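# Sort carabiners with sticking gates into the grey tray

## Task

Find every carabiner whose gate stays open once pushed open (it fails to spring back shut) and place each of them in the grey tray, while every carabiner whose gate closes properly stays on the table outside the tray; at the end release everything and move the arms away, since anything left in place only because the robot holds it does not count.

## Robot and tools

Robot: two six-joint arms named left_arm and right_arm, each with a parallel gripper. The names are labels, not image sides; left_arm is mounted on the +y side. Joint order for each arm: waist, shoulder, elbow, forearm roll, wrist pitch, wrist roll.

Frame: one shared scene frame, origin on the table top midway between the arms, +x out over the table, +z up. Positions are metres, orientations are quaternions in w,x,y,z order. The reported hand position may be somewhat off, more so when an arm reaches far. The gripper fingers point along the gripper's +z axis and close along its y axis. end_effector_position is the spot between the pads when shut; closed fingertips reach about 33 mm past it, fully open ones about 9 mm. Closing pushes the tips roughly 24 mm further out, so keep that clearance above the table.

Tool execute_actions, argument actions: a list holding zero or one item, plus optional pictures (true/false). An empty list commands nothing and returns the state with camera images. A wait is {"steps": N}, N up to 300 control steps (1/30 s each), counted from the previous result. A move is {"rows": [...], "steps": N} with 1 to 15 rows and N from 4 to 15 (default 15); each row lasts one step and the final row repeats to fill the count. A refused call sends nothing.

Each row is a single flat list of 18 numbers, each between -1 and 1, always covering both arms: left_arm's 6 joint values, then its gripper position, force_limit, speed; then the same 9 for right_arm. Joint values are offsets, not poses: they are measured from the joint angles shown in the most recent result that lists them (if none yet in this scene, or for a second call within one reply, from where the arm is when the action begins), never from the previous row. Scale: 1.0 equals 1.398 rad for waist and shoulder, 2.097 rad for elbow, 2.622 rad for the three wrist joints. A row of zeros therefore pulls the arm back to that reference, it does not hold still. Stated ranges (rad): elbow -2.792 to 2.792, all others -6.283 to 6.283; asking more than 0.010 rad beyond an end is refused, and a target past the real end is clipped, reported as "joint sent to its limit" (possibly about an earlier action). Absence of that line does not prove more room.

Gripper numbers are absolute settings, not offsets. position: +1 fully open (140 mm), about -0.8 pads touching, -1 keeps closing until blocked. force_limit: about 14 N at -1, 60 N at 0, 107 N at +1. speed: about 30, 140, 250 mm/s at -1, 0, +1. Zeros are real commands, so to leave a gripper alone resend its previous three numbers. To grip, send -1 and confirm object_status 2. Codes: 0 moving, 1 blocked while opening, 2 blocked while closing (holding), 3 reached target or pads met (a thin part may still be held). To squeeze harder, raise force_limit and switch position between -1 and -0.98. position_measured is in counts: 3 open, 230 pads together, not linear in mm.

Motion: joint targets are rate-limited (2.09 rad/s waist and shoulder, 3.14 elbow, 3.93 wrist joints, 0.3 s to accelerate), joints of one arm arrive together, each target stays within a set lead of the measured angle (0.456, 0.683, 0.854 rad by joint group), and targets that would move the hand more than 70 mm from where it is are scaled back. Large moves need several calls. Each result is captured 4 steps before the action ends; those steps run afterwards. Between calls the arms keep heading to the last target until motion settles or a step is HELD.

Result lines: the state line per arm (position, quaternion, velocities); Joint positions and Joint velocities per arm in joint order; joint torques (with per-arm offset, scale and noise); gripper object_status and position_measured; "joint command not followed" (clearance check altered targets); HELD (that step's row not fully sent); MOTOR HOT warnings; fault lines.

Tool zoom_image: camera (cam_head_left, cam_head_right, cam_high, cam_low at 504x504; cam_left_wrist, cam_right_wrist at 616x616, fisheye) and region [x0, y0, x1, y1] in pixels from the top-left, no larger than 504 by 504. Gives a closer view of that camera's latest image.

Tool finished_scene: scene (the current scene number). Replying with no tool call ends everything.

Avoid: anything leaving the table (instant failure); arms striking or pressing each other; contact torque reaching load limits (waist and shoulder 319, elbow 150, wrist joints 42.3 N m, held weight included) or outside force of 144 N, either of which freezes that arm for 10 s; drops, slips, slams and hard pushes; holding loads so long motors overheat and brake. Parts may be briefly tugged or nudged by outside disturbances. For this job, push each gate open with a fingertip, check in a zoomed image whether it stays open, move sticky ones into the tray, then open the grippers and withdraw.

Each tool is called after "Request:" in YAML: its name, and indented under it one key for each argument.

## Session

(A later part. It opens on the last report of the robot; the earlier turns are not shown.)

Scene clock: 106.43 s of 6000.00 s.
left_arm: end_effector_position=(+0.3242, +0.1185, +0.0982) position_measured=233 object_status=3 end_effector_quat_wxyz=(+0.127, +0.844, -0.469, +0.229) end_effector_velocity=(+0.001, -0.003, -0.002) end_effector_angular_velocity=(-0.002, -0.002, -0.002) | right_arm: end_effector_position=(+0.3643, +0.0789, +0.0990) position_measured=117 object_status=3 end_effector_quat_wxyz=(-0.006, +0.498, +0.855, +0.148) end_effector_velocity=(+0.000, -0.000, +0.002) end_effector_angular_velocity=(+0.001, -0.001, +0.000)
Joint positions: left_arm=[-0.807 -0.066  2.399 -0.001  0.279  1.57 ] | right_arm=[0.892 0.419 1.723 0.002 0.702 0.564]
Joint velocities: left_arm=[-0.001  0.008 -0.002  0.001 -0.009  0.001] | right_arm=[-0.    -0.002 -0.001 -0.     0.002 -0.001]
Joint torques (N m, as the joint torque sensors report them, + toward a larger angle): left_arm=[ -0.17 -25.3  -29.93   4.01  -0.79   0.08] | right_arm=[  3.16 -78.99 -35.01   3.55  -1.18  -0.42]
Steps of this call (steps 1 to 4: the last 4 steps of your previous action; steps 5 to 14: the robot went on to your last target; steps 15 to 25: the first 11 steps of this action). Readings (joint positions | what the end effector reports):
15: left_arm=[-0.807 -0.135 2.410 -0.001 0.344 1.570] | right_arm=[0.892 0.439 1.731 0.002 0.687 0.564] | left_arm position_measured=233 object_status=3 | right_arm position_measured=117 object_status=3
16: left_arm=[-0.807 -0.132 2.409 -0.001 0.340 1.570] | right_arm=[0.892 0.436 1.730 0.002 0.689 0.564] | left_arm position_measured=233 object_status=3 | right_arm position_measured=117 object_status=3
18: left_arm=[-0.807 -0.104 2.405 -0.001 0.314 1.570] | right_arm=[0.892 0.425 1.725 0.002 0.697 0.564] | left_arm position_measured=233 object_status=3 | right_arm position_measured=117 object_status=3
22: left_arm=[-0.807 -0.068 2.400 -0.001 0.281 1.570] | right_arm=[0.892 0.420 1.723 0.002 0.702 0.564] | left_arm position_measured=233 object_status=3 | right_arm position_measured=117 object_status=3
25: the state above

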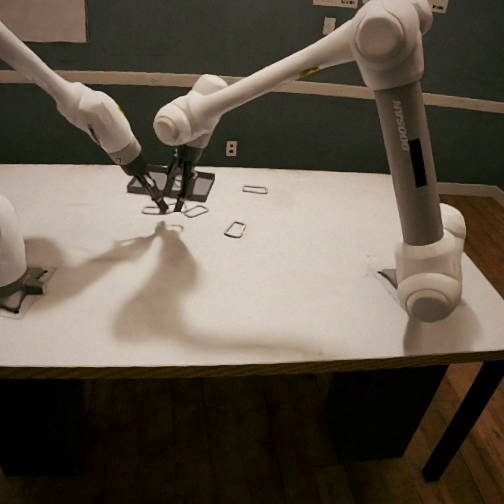

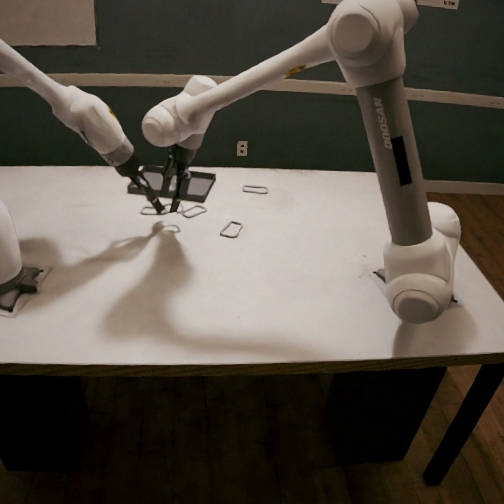

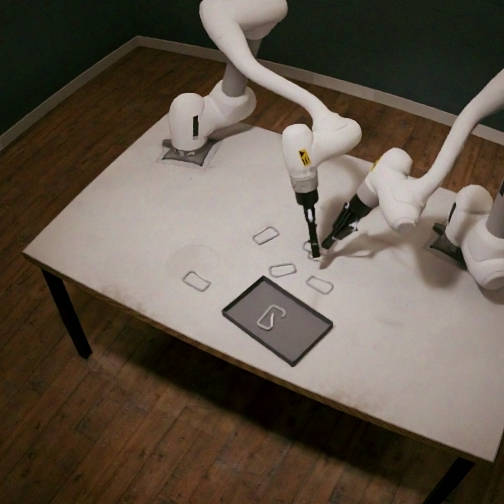

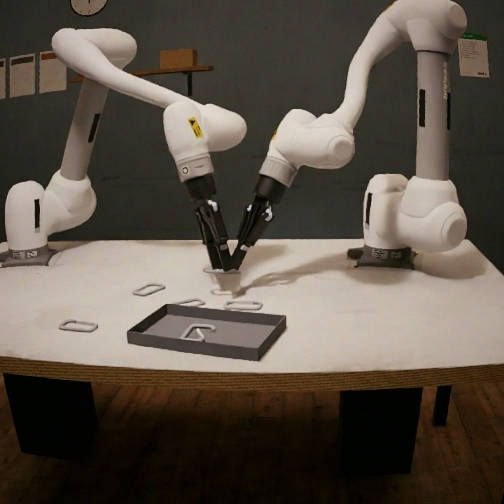

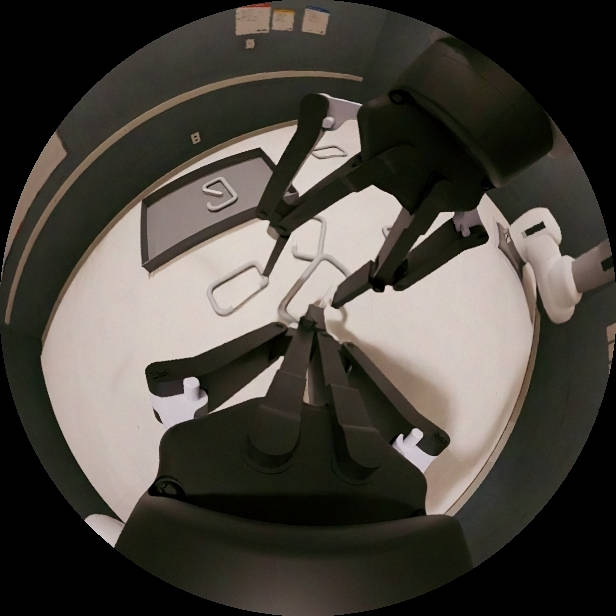

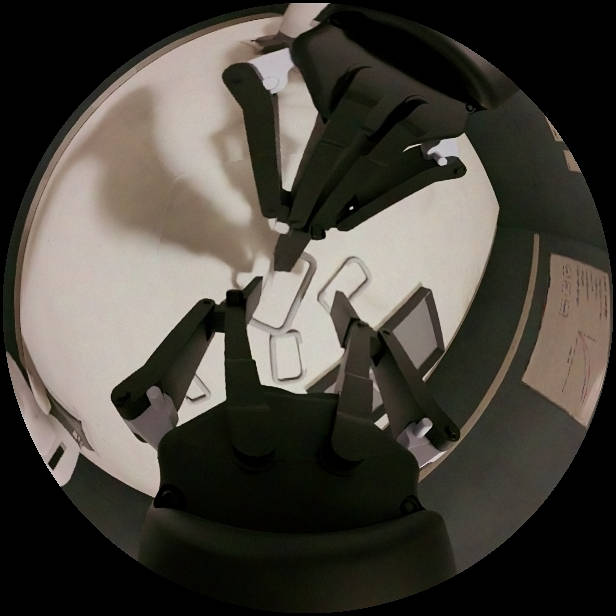

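Request:
execute_actions:
  actions:
    - {"rows":[[0,0.046,0.013,0,-0.035,0,-1,0,0.5, 0,0.027,0.008,0,-0.012,0,0.1,-0.4,0]],"steps":15}

Request:
execute_actions:
  actions:
    - {"rows":[[0,0,0,0,0,0,-1,0,0.5, 0,-0.02,-0.006,0,0.009,0,0.1,-0.4,0]],"steps":15}
  pictures: true

Request:
zoom_image:
  camera: "cam_right_wrist"
  region: [200, 180, 420, 400]

Request:
zoom_image:
  camera: "cam_low"
  region: [160, 230, 320, 330]

Scene clock: 107.00 s of 6000.00 s.
left_arm: end_effector_position=(+0.3257, +0.1160, +0.0646) position_measured=233 object_status=3 end_effector_quat_wxyz=(+0.128, +0.844, -0.469, +0.229) end_effector_velocity=(+0.000, +0.000, -0.004) end_effector_angular_velocity=(-0.001, -0.001, +0.000) | right_arm: end_effector_position=(+0.3628, +0.0760, +0.0622) position_measured=117 object_status=3 end_effector_quat_wxyz=(-0.006, +0.498, +0.856, +0.137) end_effector_velocity=(-0.000, -0.001, -0.006) end_effector_angular_velocity=(-0.004, +0.002, +0.001)
Joint positions: left_arm=[-0.807 -0.003  2.426 -0.001  0.188  1.57 ] | right_arm=[0.892 0.456 1.739 0.002 0.671 0.564]
Joint velocities: left_arm=[ 0.001  0.007  0.004 -0.    -0.012  0.001] | right_arm=[-0.001  0.007  0.003  0.001 -0.005 -0.002]
Joint torques (N m, as the joint torque sensors report them, + toward a larger angle): left_arm=[  0.49 -27.94 -27.3    3.83  -1.39   0.03] | right_arm=[  3.2  -80.52 -34.17   3.78  -0.85  -0.51]
Steps of this call (steps 1 to 4: the last 4 steps of your previous action; steps 5 to 6: the robot went on to your last target; steps 7 to 17: the first 11 steps of this action). Readings (joint positions | what the end effector reports):
7: left_arm=[-0.807 -0.065 2.399 -0.001 0.278 1.570] | right_arm=[0.892 0.419 1.722 0.002 0.702 0.564] | left_arm position_measured=233 object_status=3 | right_arm position_measured=117 object_status=3
8: left_arm=[-0.807 -0.062 2.400 -0.001 0.273 1.570] | right_arm=[0.892 0.421 1.723 0.002 0.700 0.564] | left_arm position_measured=233 object_status=3 | right_arm position_measured=117 object_status=3
10: left_arm=[-0.807 -0.035 2.412 -0.001 0.235 1.570] | right_arm=[0.892 0.441 1.733 0.002 0.684 0.564] | left_arm position_measured=233 object_status=3 | right_arm position_measured=117 object_status=3
14: left_arm=[-0.807 -0.004 2.425 -0.001 0.191 1.570] | right_arm=[0.892 0.455 1.739 0.002 0.672 0.564] | left_arm position_measured=233 object_status=3 | right_arm position_measured=117 object_status=3
17: the state above

Scene clock: 107.50 s of 6000.00 s.
left_arm: end_effector_position=(+0.3257, +0.1160, +0.0643) position_measured=233 object_status=3 end_effector_quat_wxyz=(+0.128, +0.844, -0.469, +0.229) end_effector_velocity=(-0.001, -0.000, +0.001) end_effector_angular_velocity=(-0.001, -0.001, -0.002) | right_arm: end_effector_position=(+0.3639, +0.0783, +0.0891) position_measured=117 object_status=3 end_effector_quat_wxyz=(-0.006, +0.498, +0.855, +0.145) end_effector_velocity=(+0.001, +0.001, +0.004) end_effector_angular_velocity=(+0.002, -0.002, +0.000)
Joint positions: left_arm=[-0.807 -0.002  2.426 -0.001  0.187  1.57 ] | right_arm=[0.892 0.429 1.727 0.002 0.694 0.564]
Joint velocities: left_arm=[-0.001 -0.002  0.    -0.     0.     0.   ] | right_arm=[-0.    -0.003 -0.003 -0.001  0.003 -0.   ]
Joint torques (N m, as the joint torque sensors report them, + toward a larger angle): left_arm=[ -0.16 -26.21 -27.06   3.71  -1.04  -0.06] | right_arm=[  3.1  -79.84 -34.2    3.67  -0.84  -0.31]
Steps of this call (steps 1 to 4: the last 4 steps of your previous action; steps 5 to 15: the first 11 steps of this action, its rows measured from where the robot was after step 4). Readings (joint positions | what the end effector reports):
4: left_arm=[-0.807 -0.002 2.426 -0.001 0.187 1.570] | right_arm=[0.892 0.457 1.739 0.002 0.671 0.564] | left_arm position_measured=233 object_status=3 | right_arm position_measured=117 object_status=3
5: left_arm=[-0.807 -0.002 2.426 -0.001 0.187 1.570] | right_arm=[0.892 0.457 1.739 0.002 0.671 0.564] | left_arm position_measured=233 object_status=3 | right_arm position_measured=117 object_status=3
6: left_arm=[-0.807 -0.002 2.426 -0.001 0.187 1.570] | right_arm=[0.892 0.454 1.739 0.002 0.673 0.564] | left_arm position_measured=233 object_status=3 | right_arm position_measured=117 object_status=3
8: left_arm=[-0.807 -0.002 2.426 -0.001 0.187 1.570] | right_arm=[0.892 0.439 1.731 0.002 0.686 0.564] | left_arm position_measured=233 object_status=3 | right_arm position_measured=117 object_status=3
12: left_arm=[-0.807 -0.002 2.426 -0.001 0.187 1.570] | right_arm=[0.892 0.430 1.727 0.002 0.693 0.564] | left_arm position_measured=233 object_status=3 | right_arm position_measured=117 object_status=3
15: the state above

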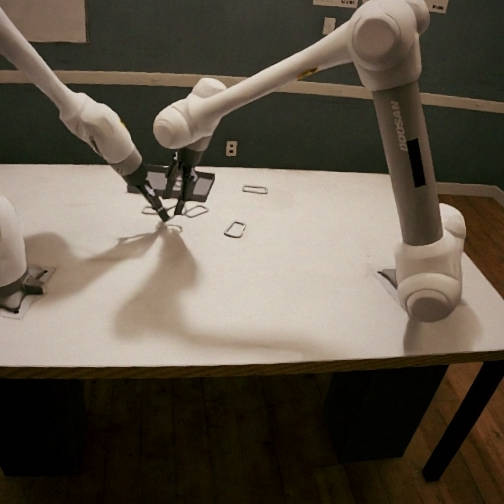

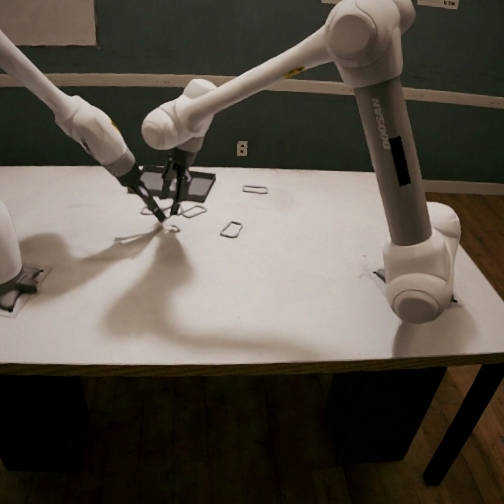

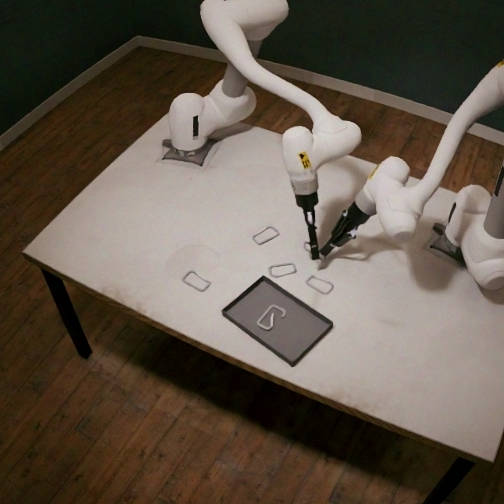

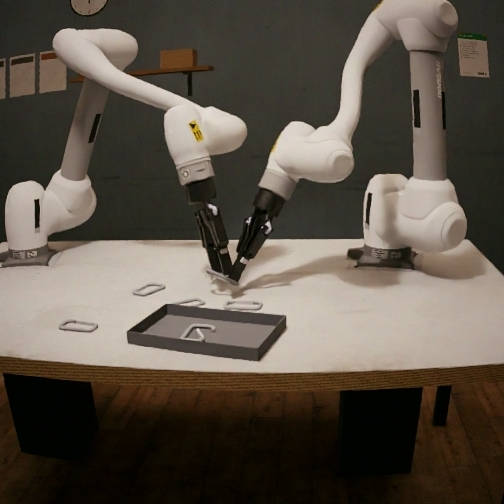

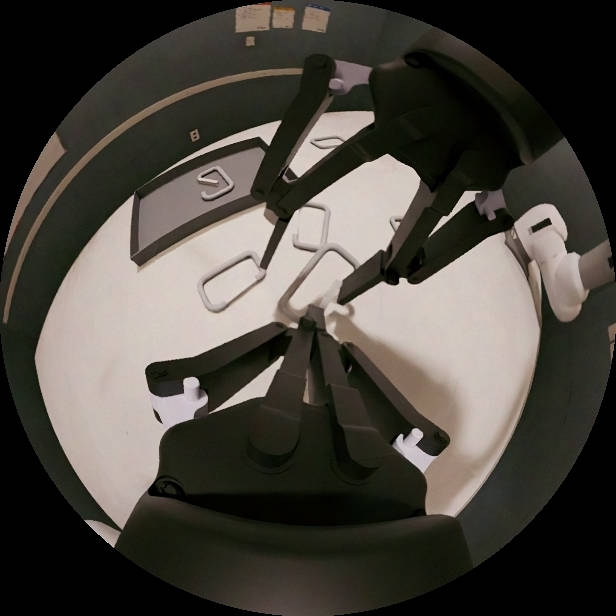

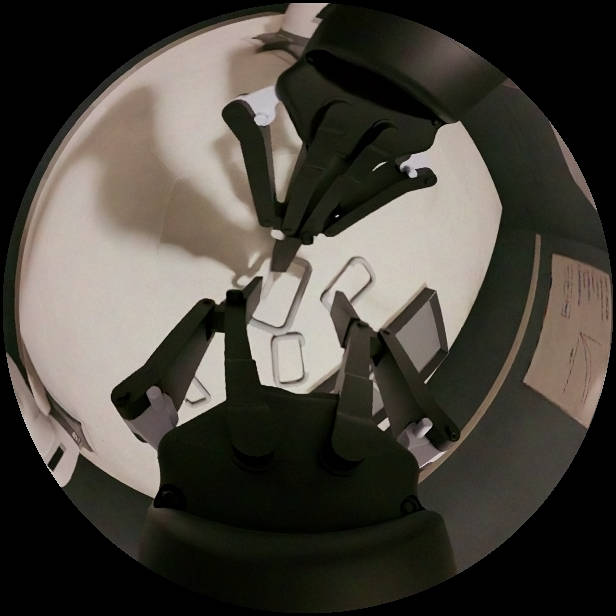

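Region (200, 180, 420, 400) of cam_right_wrist's 616x616 image, scaled by 2.291, with more detail than that image has.

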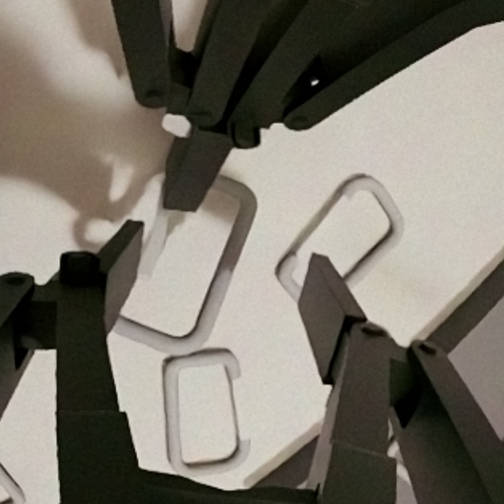

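Region (160, 230, 320, 330) of cam_low's 504x504 image, scaled by 3.150, with more detail than that image has; it fills the top 315 rows of this view, and the rest is white.

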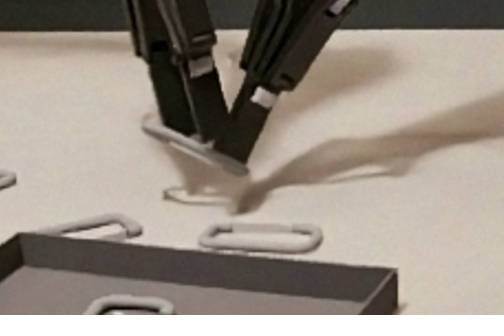

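Request:
execute_actions:
  actions:
    - {"rows":[[0,0,0,0,0,0,-1,0,0.5, 0,-0.025,-0.008,0,0.011,0,0.1,-0.4,0]],"steps":15}
  pictures: true

Request:
zoom_image:
  camera: "cam_right_wrist"
  region: [200, 180, 420, 400]

Request:
zoom_image:
  camera: "cam_low"
  region: [160, 230, 320, 330]

Scene clock: 108.13 s of 6000.00 s.
left_arm: end_effector_position=(+0.3257, +0.1160, +0.0643) position_measured=233 object_status=3 end_effector_quat_wxyz=(+0.128, +0.844, -0.469, +0.229) end_effector_velocity=(-0.000, +0.000, +0.000) end_effector_angular_velocity=(+0.000, -0.000, -0.001) | right_arm: end_effector_position=(+0.3652, +0.0806, +0.1241) position_measured=117 object_status=3 end_effector_quat_wxyz=(-0.007, +0.497, +0.854, +0.156) end_effector_velocity=(+0.000, +0.001, +0.005) end_effector_angular_velocity=(+0.003, -0.002, -0.000)
Joint positions: left_arm=[-0.807 -0.002  2.426 -0.001  0.187  1.57 ] | right_arm=[0.892 0.394 1.71  0.002 0.723 0.564]
Joint velocities: left_arm=[-0. -0.  0.  0.  0.  0.] | right_arm=[ 0.    -0.004 -0.003  0.     0.004  0.   ]
Joint torques (N m, as the joint torque sensors report them, + toward a larger angle): left_arm=[ -0.03 -25.1  -26.29   3.74  -0.96   0.02] | right_arm=[  3.91 -79.23 -37.26   4.37  -1.48  -0.24]
Steps of this call (steps 1 to 4: the last 4 steps of your previous action; steps 5 to 8: the robot went on to your last target; steps 9 to 19: the first 11 steps of this action). Readings (joint positions | what the end effector reports):
9: left_arm=[-0.807 -0.002 2.426 -0.001 0.187 1.570] | right_arm=[0.892 0.429 1.727 0.002 0.694 0.564] | left_arm position_measured=233 object_status=3 | right_arm position_measured=117 object_status=3
10: left_arm=[-0.807 -0.002 2.426 -0.001 0.187 1.570] | right_arm=[0.892 0.426 1.725 0.002 0.697 0.564] | left_arm position_measured=233 object_status=3 | right_arm position_measured=117 object_status=3
12: left_arm=[-0.807 -0.002 2.426 -0.001 0.187 1.570] | right_arm=[0.892 0.407 1.716 0.002 0.712 0.564] | left_arm position_measured=233 object_status=3 | right_arm position_measured=117 object_status=3
16: left_arm=[-0.807 -0.002 2.426 -0.001 0.187 1.570] | right_arm=[0.892 0.395 1.711 0.002 0.722 0.564] | left_arm position_measured=233 object_status=3 | right_arm position_measured=117 object_status=3
19: the state above

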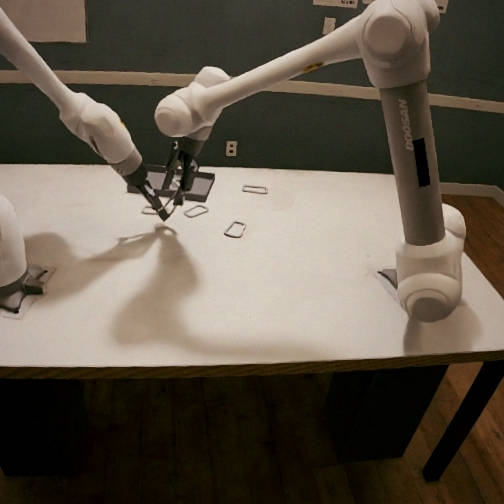

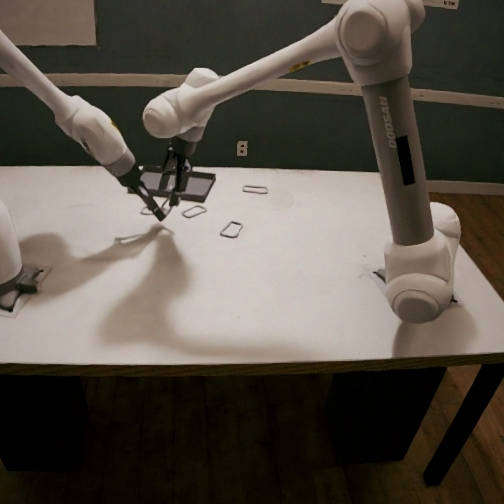

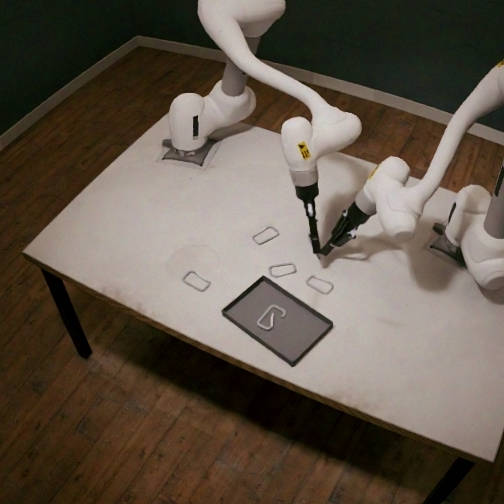

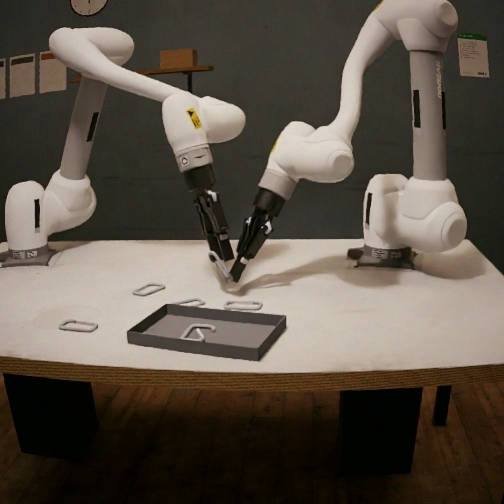

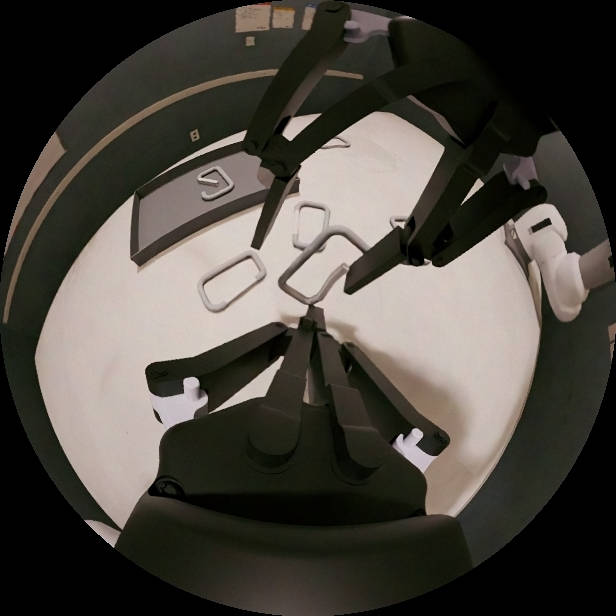

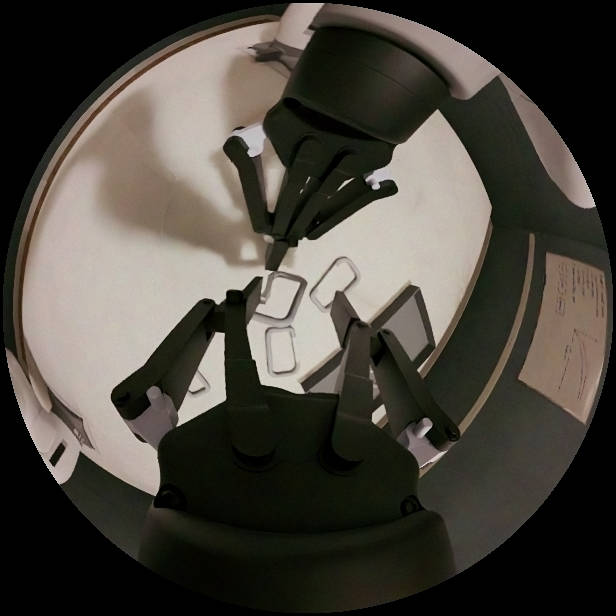

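Region (200, 180, 420, 400) of cam_right_wrist's 616x616 image, scaled by 2.291, with more detail than that image has.

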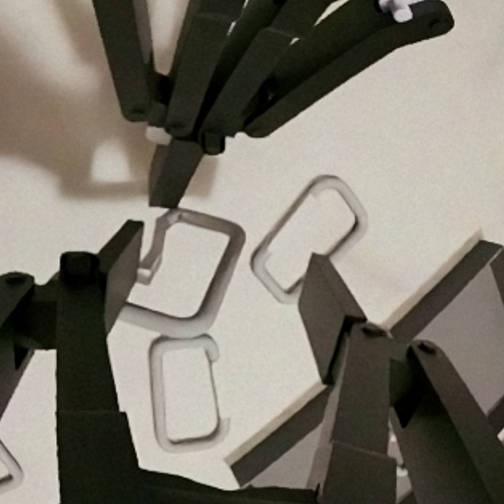

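Region (160, 230, 320, 330) of cam_low's 504x504 image, scaled by 3.150, with more detail than that image has; it fills the top 315 rows of this view, and the rest is white.

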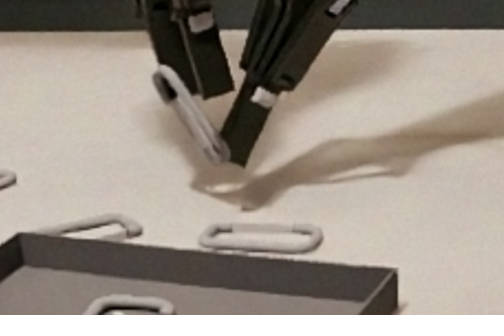

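Request:
execute_actions:
  actions:
    - {"rows":[[0,-0.046,-0.0135,0,0.035,0,-1,0,0.5, 0,0,0,0,0,0,0.1,-0.4,0]],"steps":12}

Request:
execute_actions:
  actions:
    - {"rows":[[0,0.038,-0.028,0,0.002,0,-1,0,0.5, 0,0,0,0,0,0,0.1,-0.4,0]],"steps":15}
  pictures: true

Request:
zoom_image:
  camera: "cam_right_wrist"
  region: [200, 180, 420, 400]

Request:
zoom_image:
  camera: "cam_low"
  region: [160, 230, 320, 330]

Request:
zoom_image:
  camera: "cam_left_wrist"
  region: [200, 180, 420, 400]

Scene clock: 108.87 s of 6000.00 s.
left_arm: end_effector_position=(+0.3247, +0.1177, +0.0975) position_measured=233 object_status=3 end_effector_quat_wxyz=(+0.128, +0.843, -0.469, +0.229) end_effector_velocity=(-0.003, +0.005, +0.020) end_effector_angular_velocity=(+0.008, +0.005, +0.001) | right_arm: end_effector_position=(+0.3652, +0.0807, +0.1245) position_measured=117 object_status=3 end_effector_quat_wxyz=(-0.007, +0.497, +0.854, +0.156) end_effector_velocity=(-0.000, +0.001, -0.002) end_effector_angular_velocity=(+0.001, -0.001, +0.000)
Joint positions: left_arm=[-0.807 -0.064  2.399 -0.001  0.275  1.57 ] | right_arm=[0.892 0.394 1.71  0.002 0.723 0.564]
Joint velocities: left_arm=[ 0.    -0.041 -0.017  0.     0.067 -0.001] | right_arm=[ 0.001  0.002  0.    -0.    -0.003  0.001]
Joint torques (N m, as the joint torque sensors report them, + toward a larger angle): left_arm=[ -3.48 -11.51 -27.85   3.82  -0.85  -0.01] | right_arm=[  3.95 -78.81 -35.73   3.93  -0.91  -0.02]
Steps of this call (steps 1 to 4: the last 4 steps of your previous action; steps 5 to 14: the robot went on to your last target; steps 15 to 22: the first 8 steps of this action). Readings (joint positions | what the end effector reports):
15: left_arm=[-0.807 -0.002 2.426 -0.001 0.187 1.570] | right_arm=[0.892 0.394 1.710 0.002 0.723 0.564] | left_arm position_measured=233 object_status=3 | right_arm position_measured=117 object_status=3
16: left_arm=[-0.807 -0.005 2.425 -0.001 0.192 1.570] | right_arm=[0.892 0.394 1.710 0.002 0.723 0.564] | left_arm position_measured=233 object_status=3 | right_arm position_measured=117 object_status=3
18: left_arm=[-0.807 -0.032 2.413 -0.001 0.230 1.570] | right_arm=[0.892 0.394 1.710 0.002 0.723 0.564] | left_arm position_measured=233 object_status=3 | right_arm position_measured=117 object_status=3
22: the state above

Scene clock: 109.37 s of 6000.00 s.
left_arm: end_effector_position=(+0.3429, +0.0883, +0.1022) position_measured=233 object_status=3 end_effector_quat_wxyz=(+0.128, +0.843, -0.469, +0.229) end_effector_velocity=(+0.002, -0.004, +0.001) end_effector_angular_velocity=(-0.001, +0.001, +0.001) | right_arm: end_effector_position=(+0.3652, +0.0806, +0.1242) position_measured=117 object_status=3 end_effector_quat_wxyz=(-0.007, +0.497, +0.854, +0.156) end_effector_velocity=(-0.000, +0.000, +0.001) end_effector_angular_velocity=(+0.001, -0.000, -0.000)
Joint positions: left_arm=[-0.807 -0.013  2.34  -0.001  0.284  1.57 ] | right_arm=[0.892 0.394 1.71  0.002 0.723 0.564]
Joint velocities: left_arm=[-0.001  0.007 -0.008 -0.001  0.001 -0.001] | right_arm=[ 0.    -0.001  0.     0.    -0.     0.   ]
Joint torques (N m, as the joint torque sensors report them, + toward a larger angle): left_arm=[ -0.06 -30.19 -28.89   4.03  -1.08   0.02] | right_arm=[  2.64 -77.19 -35.15   3.83  -0.75  -0.39]
Steps of this call (steps 1 to 4: the last 4 steps of your previous action; steps 5 to 15: the first 11 steps of this action, its rows measured from where the robot was after step 4). Readings (joint positions | what the end effector reports):
4: left_arm=[-0.807 -0.066 2.398 -0.001 0.278 1.570] | right_arm=[0.892 0.394 1.710 0.002 0.723 0.564] | left_arm position_measured=233 object_status=3 | right_arm position_measured=117 object_status=3
5: left_arm=[-0.807 -0.066 2.398 -0.001 0.279 1.570] | right_arm=[0.892 0.394 1.710 0.002 0.723 0.564] | left_arm position_measured=233 object_status=3 | right_arm position_measured=117 object_status=3
6: left_arm=[-0.807 -0.063 2.394 -0.001 0.279 1.570] | right_arm=[0.892 0.394 1.710 0.002 0.723 0.564] | left_arm position_measured=233 object_status=3 | right_arm position_measured=117 object_status=3
8: left_arm=[-0.807 -0.039 2.367 -0.001 0.281 1.570] | right_arm=[0.892 0.394 1.710 0.002 0.723 0.564] | left_arm position_measured=233 object_status=3 | right_arm position_measured=117 object_status=3
12: left_arm=[-0.807 -0.015 2.342 -0.001 0.283 1.570] | right_arm=[0.892 0.394 1.710 0.002 0.723 0.564] | left_arm position_measured=233 object_status=3 | right_arm position_measured=117 object_status=3
15: the state above

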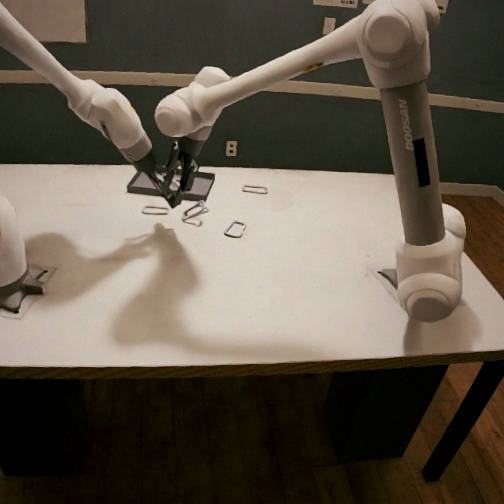

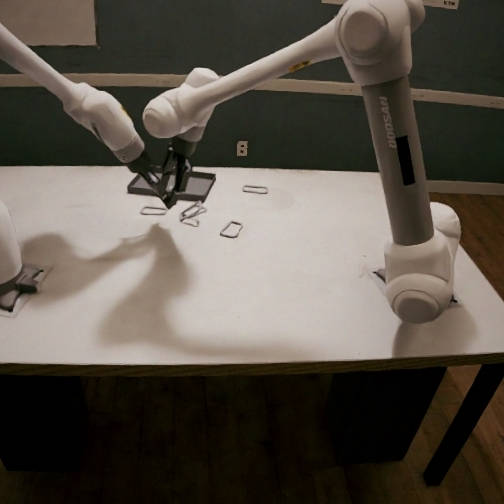

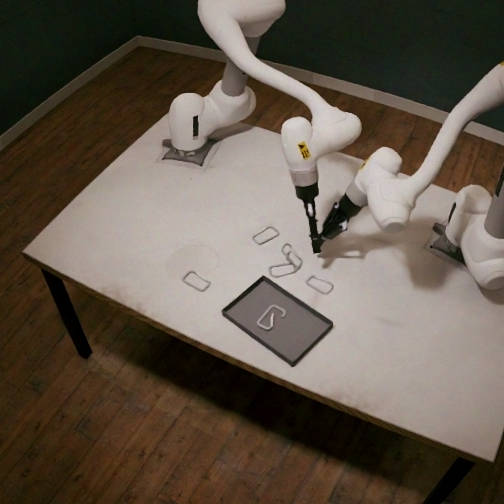

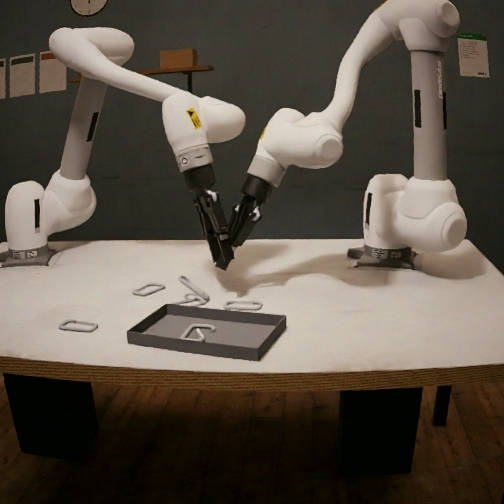

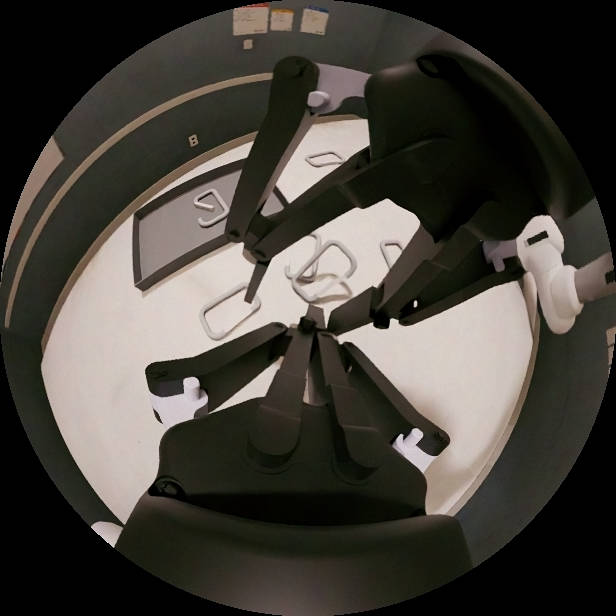

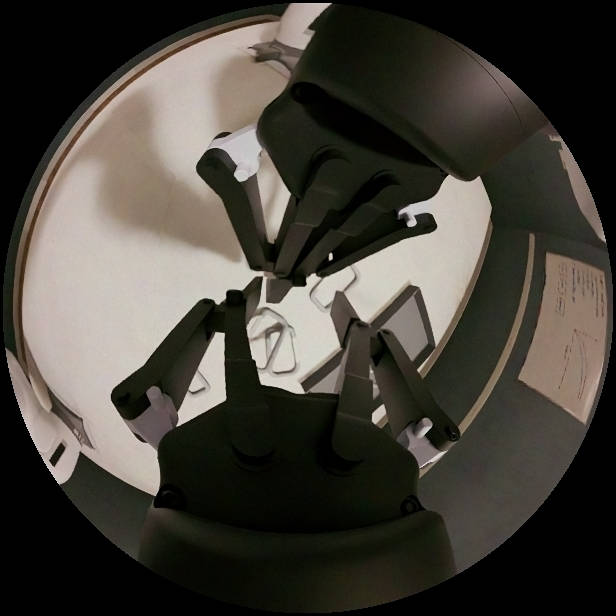

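Region (200, 180, 420, 400) of cam_right_wrist's 616x616 image, scaled by 2.291, with more detail than that image has.

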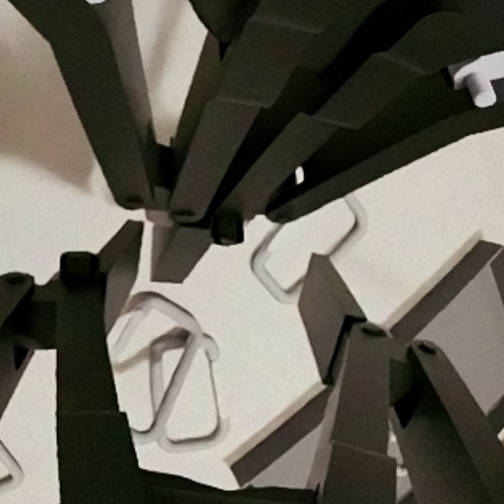

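Region (160, 230, 320, 330) of cam_low's 504x504 image, scaled by 3.150, with more detail than that image has; it fills the top 315 rows of this view, and the rest is white.

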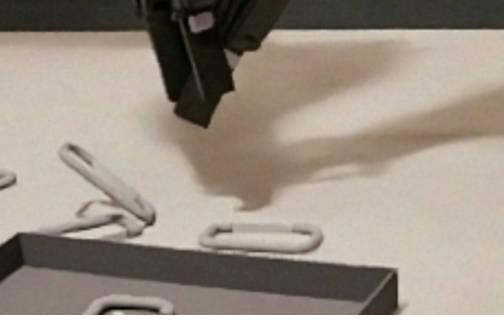

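Region (200, 180, 420, 400) of cam_left_wrist's 616x616 image, scaled by 2.291, with more detail than that image has.

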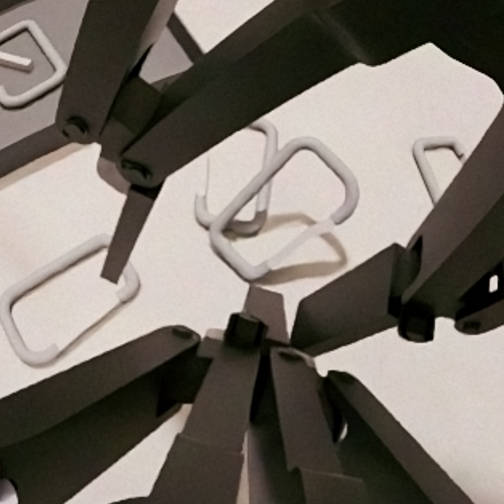

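Request:
execute_actions:
  actions:
    - {"rows":[[0,-0.12,0.0,0,0.05,0,-1,0,0.5, 0,0,0,0,0,0,0.1,-0.4,0]],"steps":12}

Request:
execute_actions:
  actions:
    - {"rows":[[0.78,0.1,-0.1,0,0.05,0,-1,0,0.5, 0,0,0,0,0,0,0.1,-0.4,0]],"steps":15}
  pictures: true

Request:
zoom_image:
  camera: "cam_right_wrist"
  region: [160, 160, 460, 460]

Request:
zoom_image:
  camera: "cam_high"
  region: [220, 200, 380, 320]

Scene clock: 110.00 s of 6000.00 s.
left_arm: end_effector_position=(+0.3286, +0.1113, +0.1591) position_measured=233 object_status=3 end_effector_quat_wxyz=(+0.135, +0.840, -0.467, +0.242) end_effector_velocity=(-0.067, +0.107, +0.228) end_effector_angular_velocity=(-0.116, -0.073, -0.003) | right_arm: end_effector_position=(+0.3652, +0.0806, +0.1242) position_measured=117 object_status=3 end_effector_quat_wxyz=(-0.007, +0.497, +0.854, +0.156) end_effector_velocity=(-0.000, -0.000, -0.001) end_effector_angular_velocity=(-0.001, +0.000, +0.000)
Joint positions: left_arm=[-0.807 -0.149  2.34  -0.001  0.39   1.57 ] | right_arm=[0.892 0.394 1.71  0.002 0.723 0.564]
Joint velocities: left_arm=[-0.001 -0.567  0.004 -0.     0.426  0.002] | right_arm=[ 0.     0.001 -0.    -0.     0.    -0.   ]
Joint torques (N m, as the joint torque sensors report them, + toward a larger angle): left_arm=[ -5.74   9.46 -30.9    3.98  -1.32   0.09] | right_arm=[  4.13 -79.25 -35.4    4.11  -0.84  -0.22]
Steps of this call (steps 1 to 4: the last 4 steps of your previous action; steps 5 to 11: the robot went on to your last target; steps 12 to 19: the first 8 steps of this action). Readings (joint positions | what the end effector reports):
12: left_arm=[-0.807 -0.013 2.340 -0.001 0.284 1.570] | right_arm=[0.892 0.394 1.710 0.002 0.723 0.564] | left_arm position_measured=233 object_status=3 | right_arm position_measured=117 object_status=3
13: left_arm=[-0.807 -0.015 2.340 -0.001 0.287 1.570] | right_arm=[0.892 0.394 1.710 0.002 0.723 0.564] | left_arm position_measured=233 object_status=3 | right_arm position_measured=117 object_status=3
15: left_arm=[-0.807 -0.043 2.340 -0.001 0.309 1.570] | right_arm=[0.892 0.394 1.710 0.002 0.723 0.564] | left_arm position_measured=233 object_status=3 | right_arm position_measured=117 object_status=3
19: the state above

Scene clock: 110.50 s of 6000.00 s.
left_arm: end_effector_position=(+0.4288, +0.1626, +0.1853) position_measured=233 object_status=3 end_effector_quat_wxyz=(+0.107, +0.884, -0.382, +0.247) end_effector_velocity=(+0.325, +0.213, +0.032) end_effector_angular_velocity=(+0.046, +0.044, +0.676) | right_arm: end_effector_position=(+0.3652, +0.0806, +0.1242) position_measured=117 object_status=3 end_effector_quat_wxyz=(-0.007, +0.497, +0.854, +0.156) end_effector_velocity=(+0.000, -0.000, -0.001) end_effector_angular_velocity=(-0.001, -0.000, +0.000)
Joint positions: left_arm=[-0.607 -0.126  2.259 -0.001  0.465  1.57 ] | right_arm=[0.892 0.394 1.71  0.002 0.723 0.564]
Joint velocities: left_arm=[ 0.676  0.145 -0.212 -0.001  0.132  0.   ] | right_arm=[-0.     0.001 -0.    -0.001 -0.     0.   ]
Joint torques (N m, as the joint torque sensors report them, + toward a larger angle): left_arm=[  1.7  -22.14 -35.08   4.44  -0.57  -0.04] | right_arm=[  2.55 -76.47 -34.75   3.83  -0.84  -0.39]
Steps of this call (steps 1 to 4: the last 4 steps of your previous action; steps 5 to 15: the first 11 steps of this action, its rows measured from where the robot was after step 4). Readings (joint positions | what the end effector reports):
4: left_arm=[-0.807 -0.180 2.340 -0.001 0.413 1.570] | right_arm=[0.892 0.394 1.710 0.002 0.723 0.564] | left_arm position_measured=233 object_status=3 | right_arm position_measured=117 object_status=3
5: left_arm=[-0.807 -0.180 2.340 -0.001 0.414 1.570] | right_arm=[0.892 0.394 1.710 0.002 0.723 0.564] | left_arm position_measured=233 object_status=3 | right_arm position_measured=117 object_status=3
6: left_arm=[-0.804 -0.179 2.338 -0.001 0.416 1.570] | right_arm=[0.892 0.394 1.710 0.002 0.723 0.564] | left_arm position_measured=233 object_status=3 | right_arm position_measured=117 object_status=3
8: left_arm=[-0.774 -0.170 2.324 -0.001 0.425 1.570] | right_arm=[0.892 0.394 1.710 0.002 0.723 0.564] | left_arm position_measured=233 object_status=3 | right_arm position_measured=117 object_status=3
12: left_arm=[-0.675 -0.142 2.282 -0.001 0.450 1.570] | right_arm=[0.892 0.394 1.710 0.002 0.723 0.564] | left_arm position_measured=233 object_status=3 | right_arm position_measured=117 object_status=3
15: the state above

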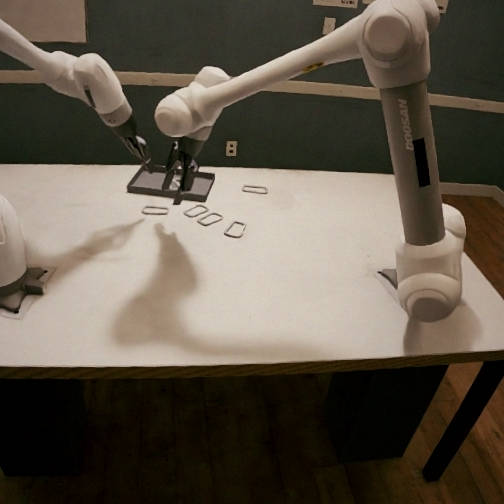

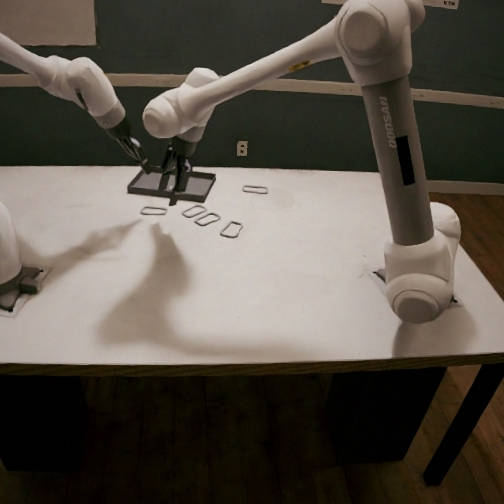

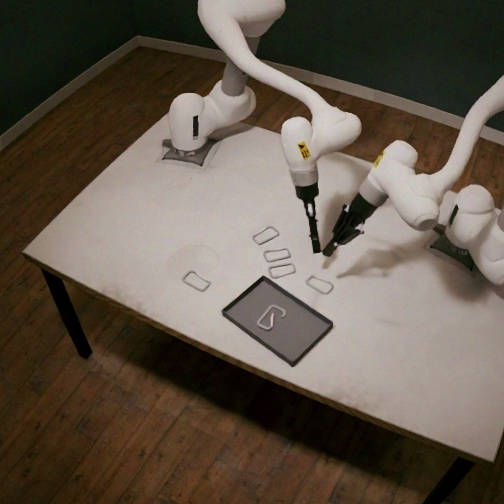

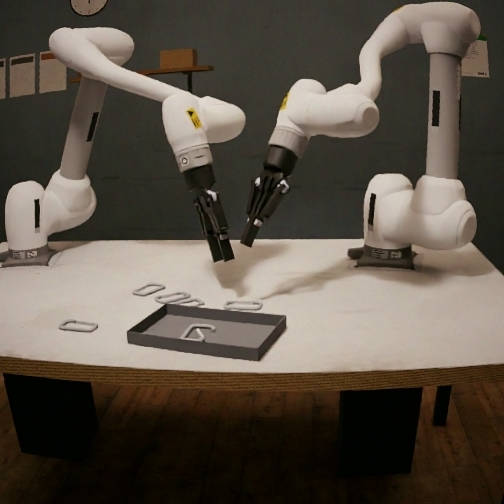

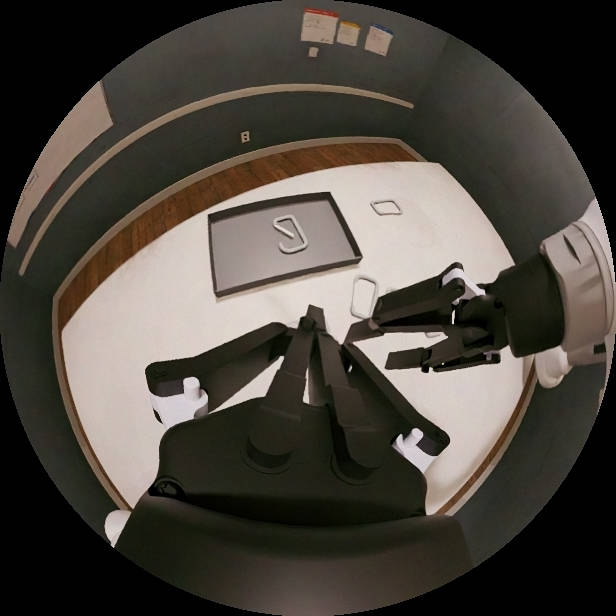

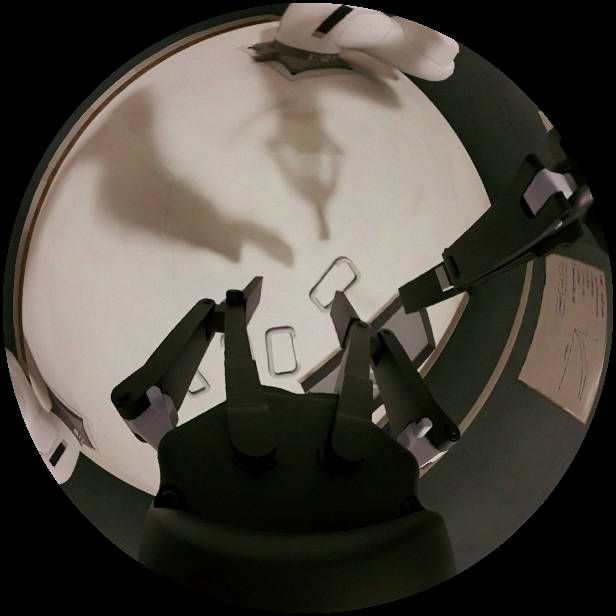

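Region (160, 160, 460, 460) of cam_right_wrist's 616x616 image, scaled by 1.680, with more detail than that image has.

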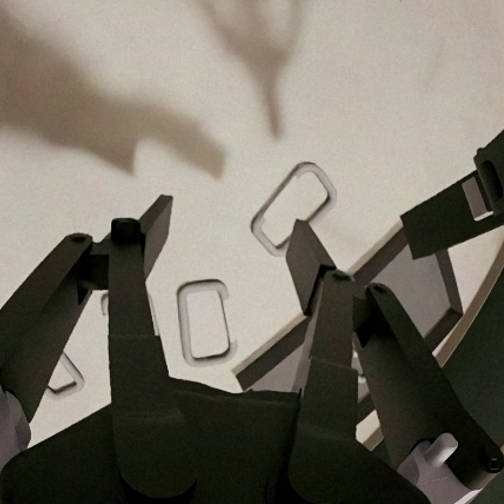

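Region (220, 200, 380, 320) of cam_high's 504x504 image, scaled by 3.150, with more detail than that image has; it fills the top 378 rows of this view, and the rest is white.

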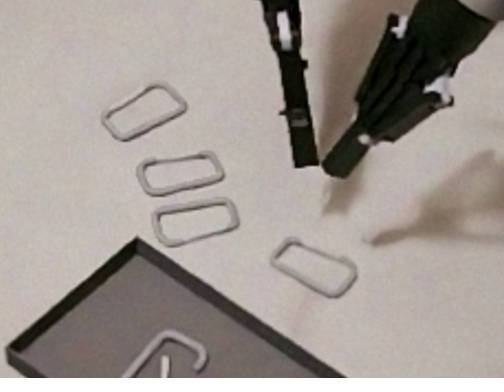

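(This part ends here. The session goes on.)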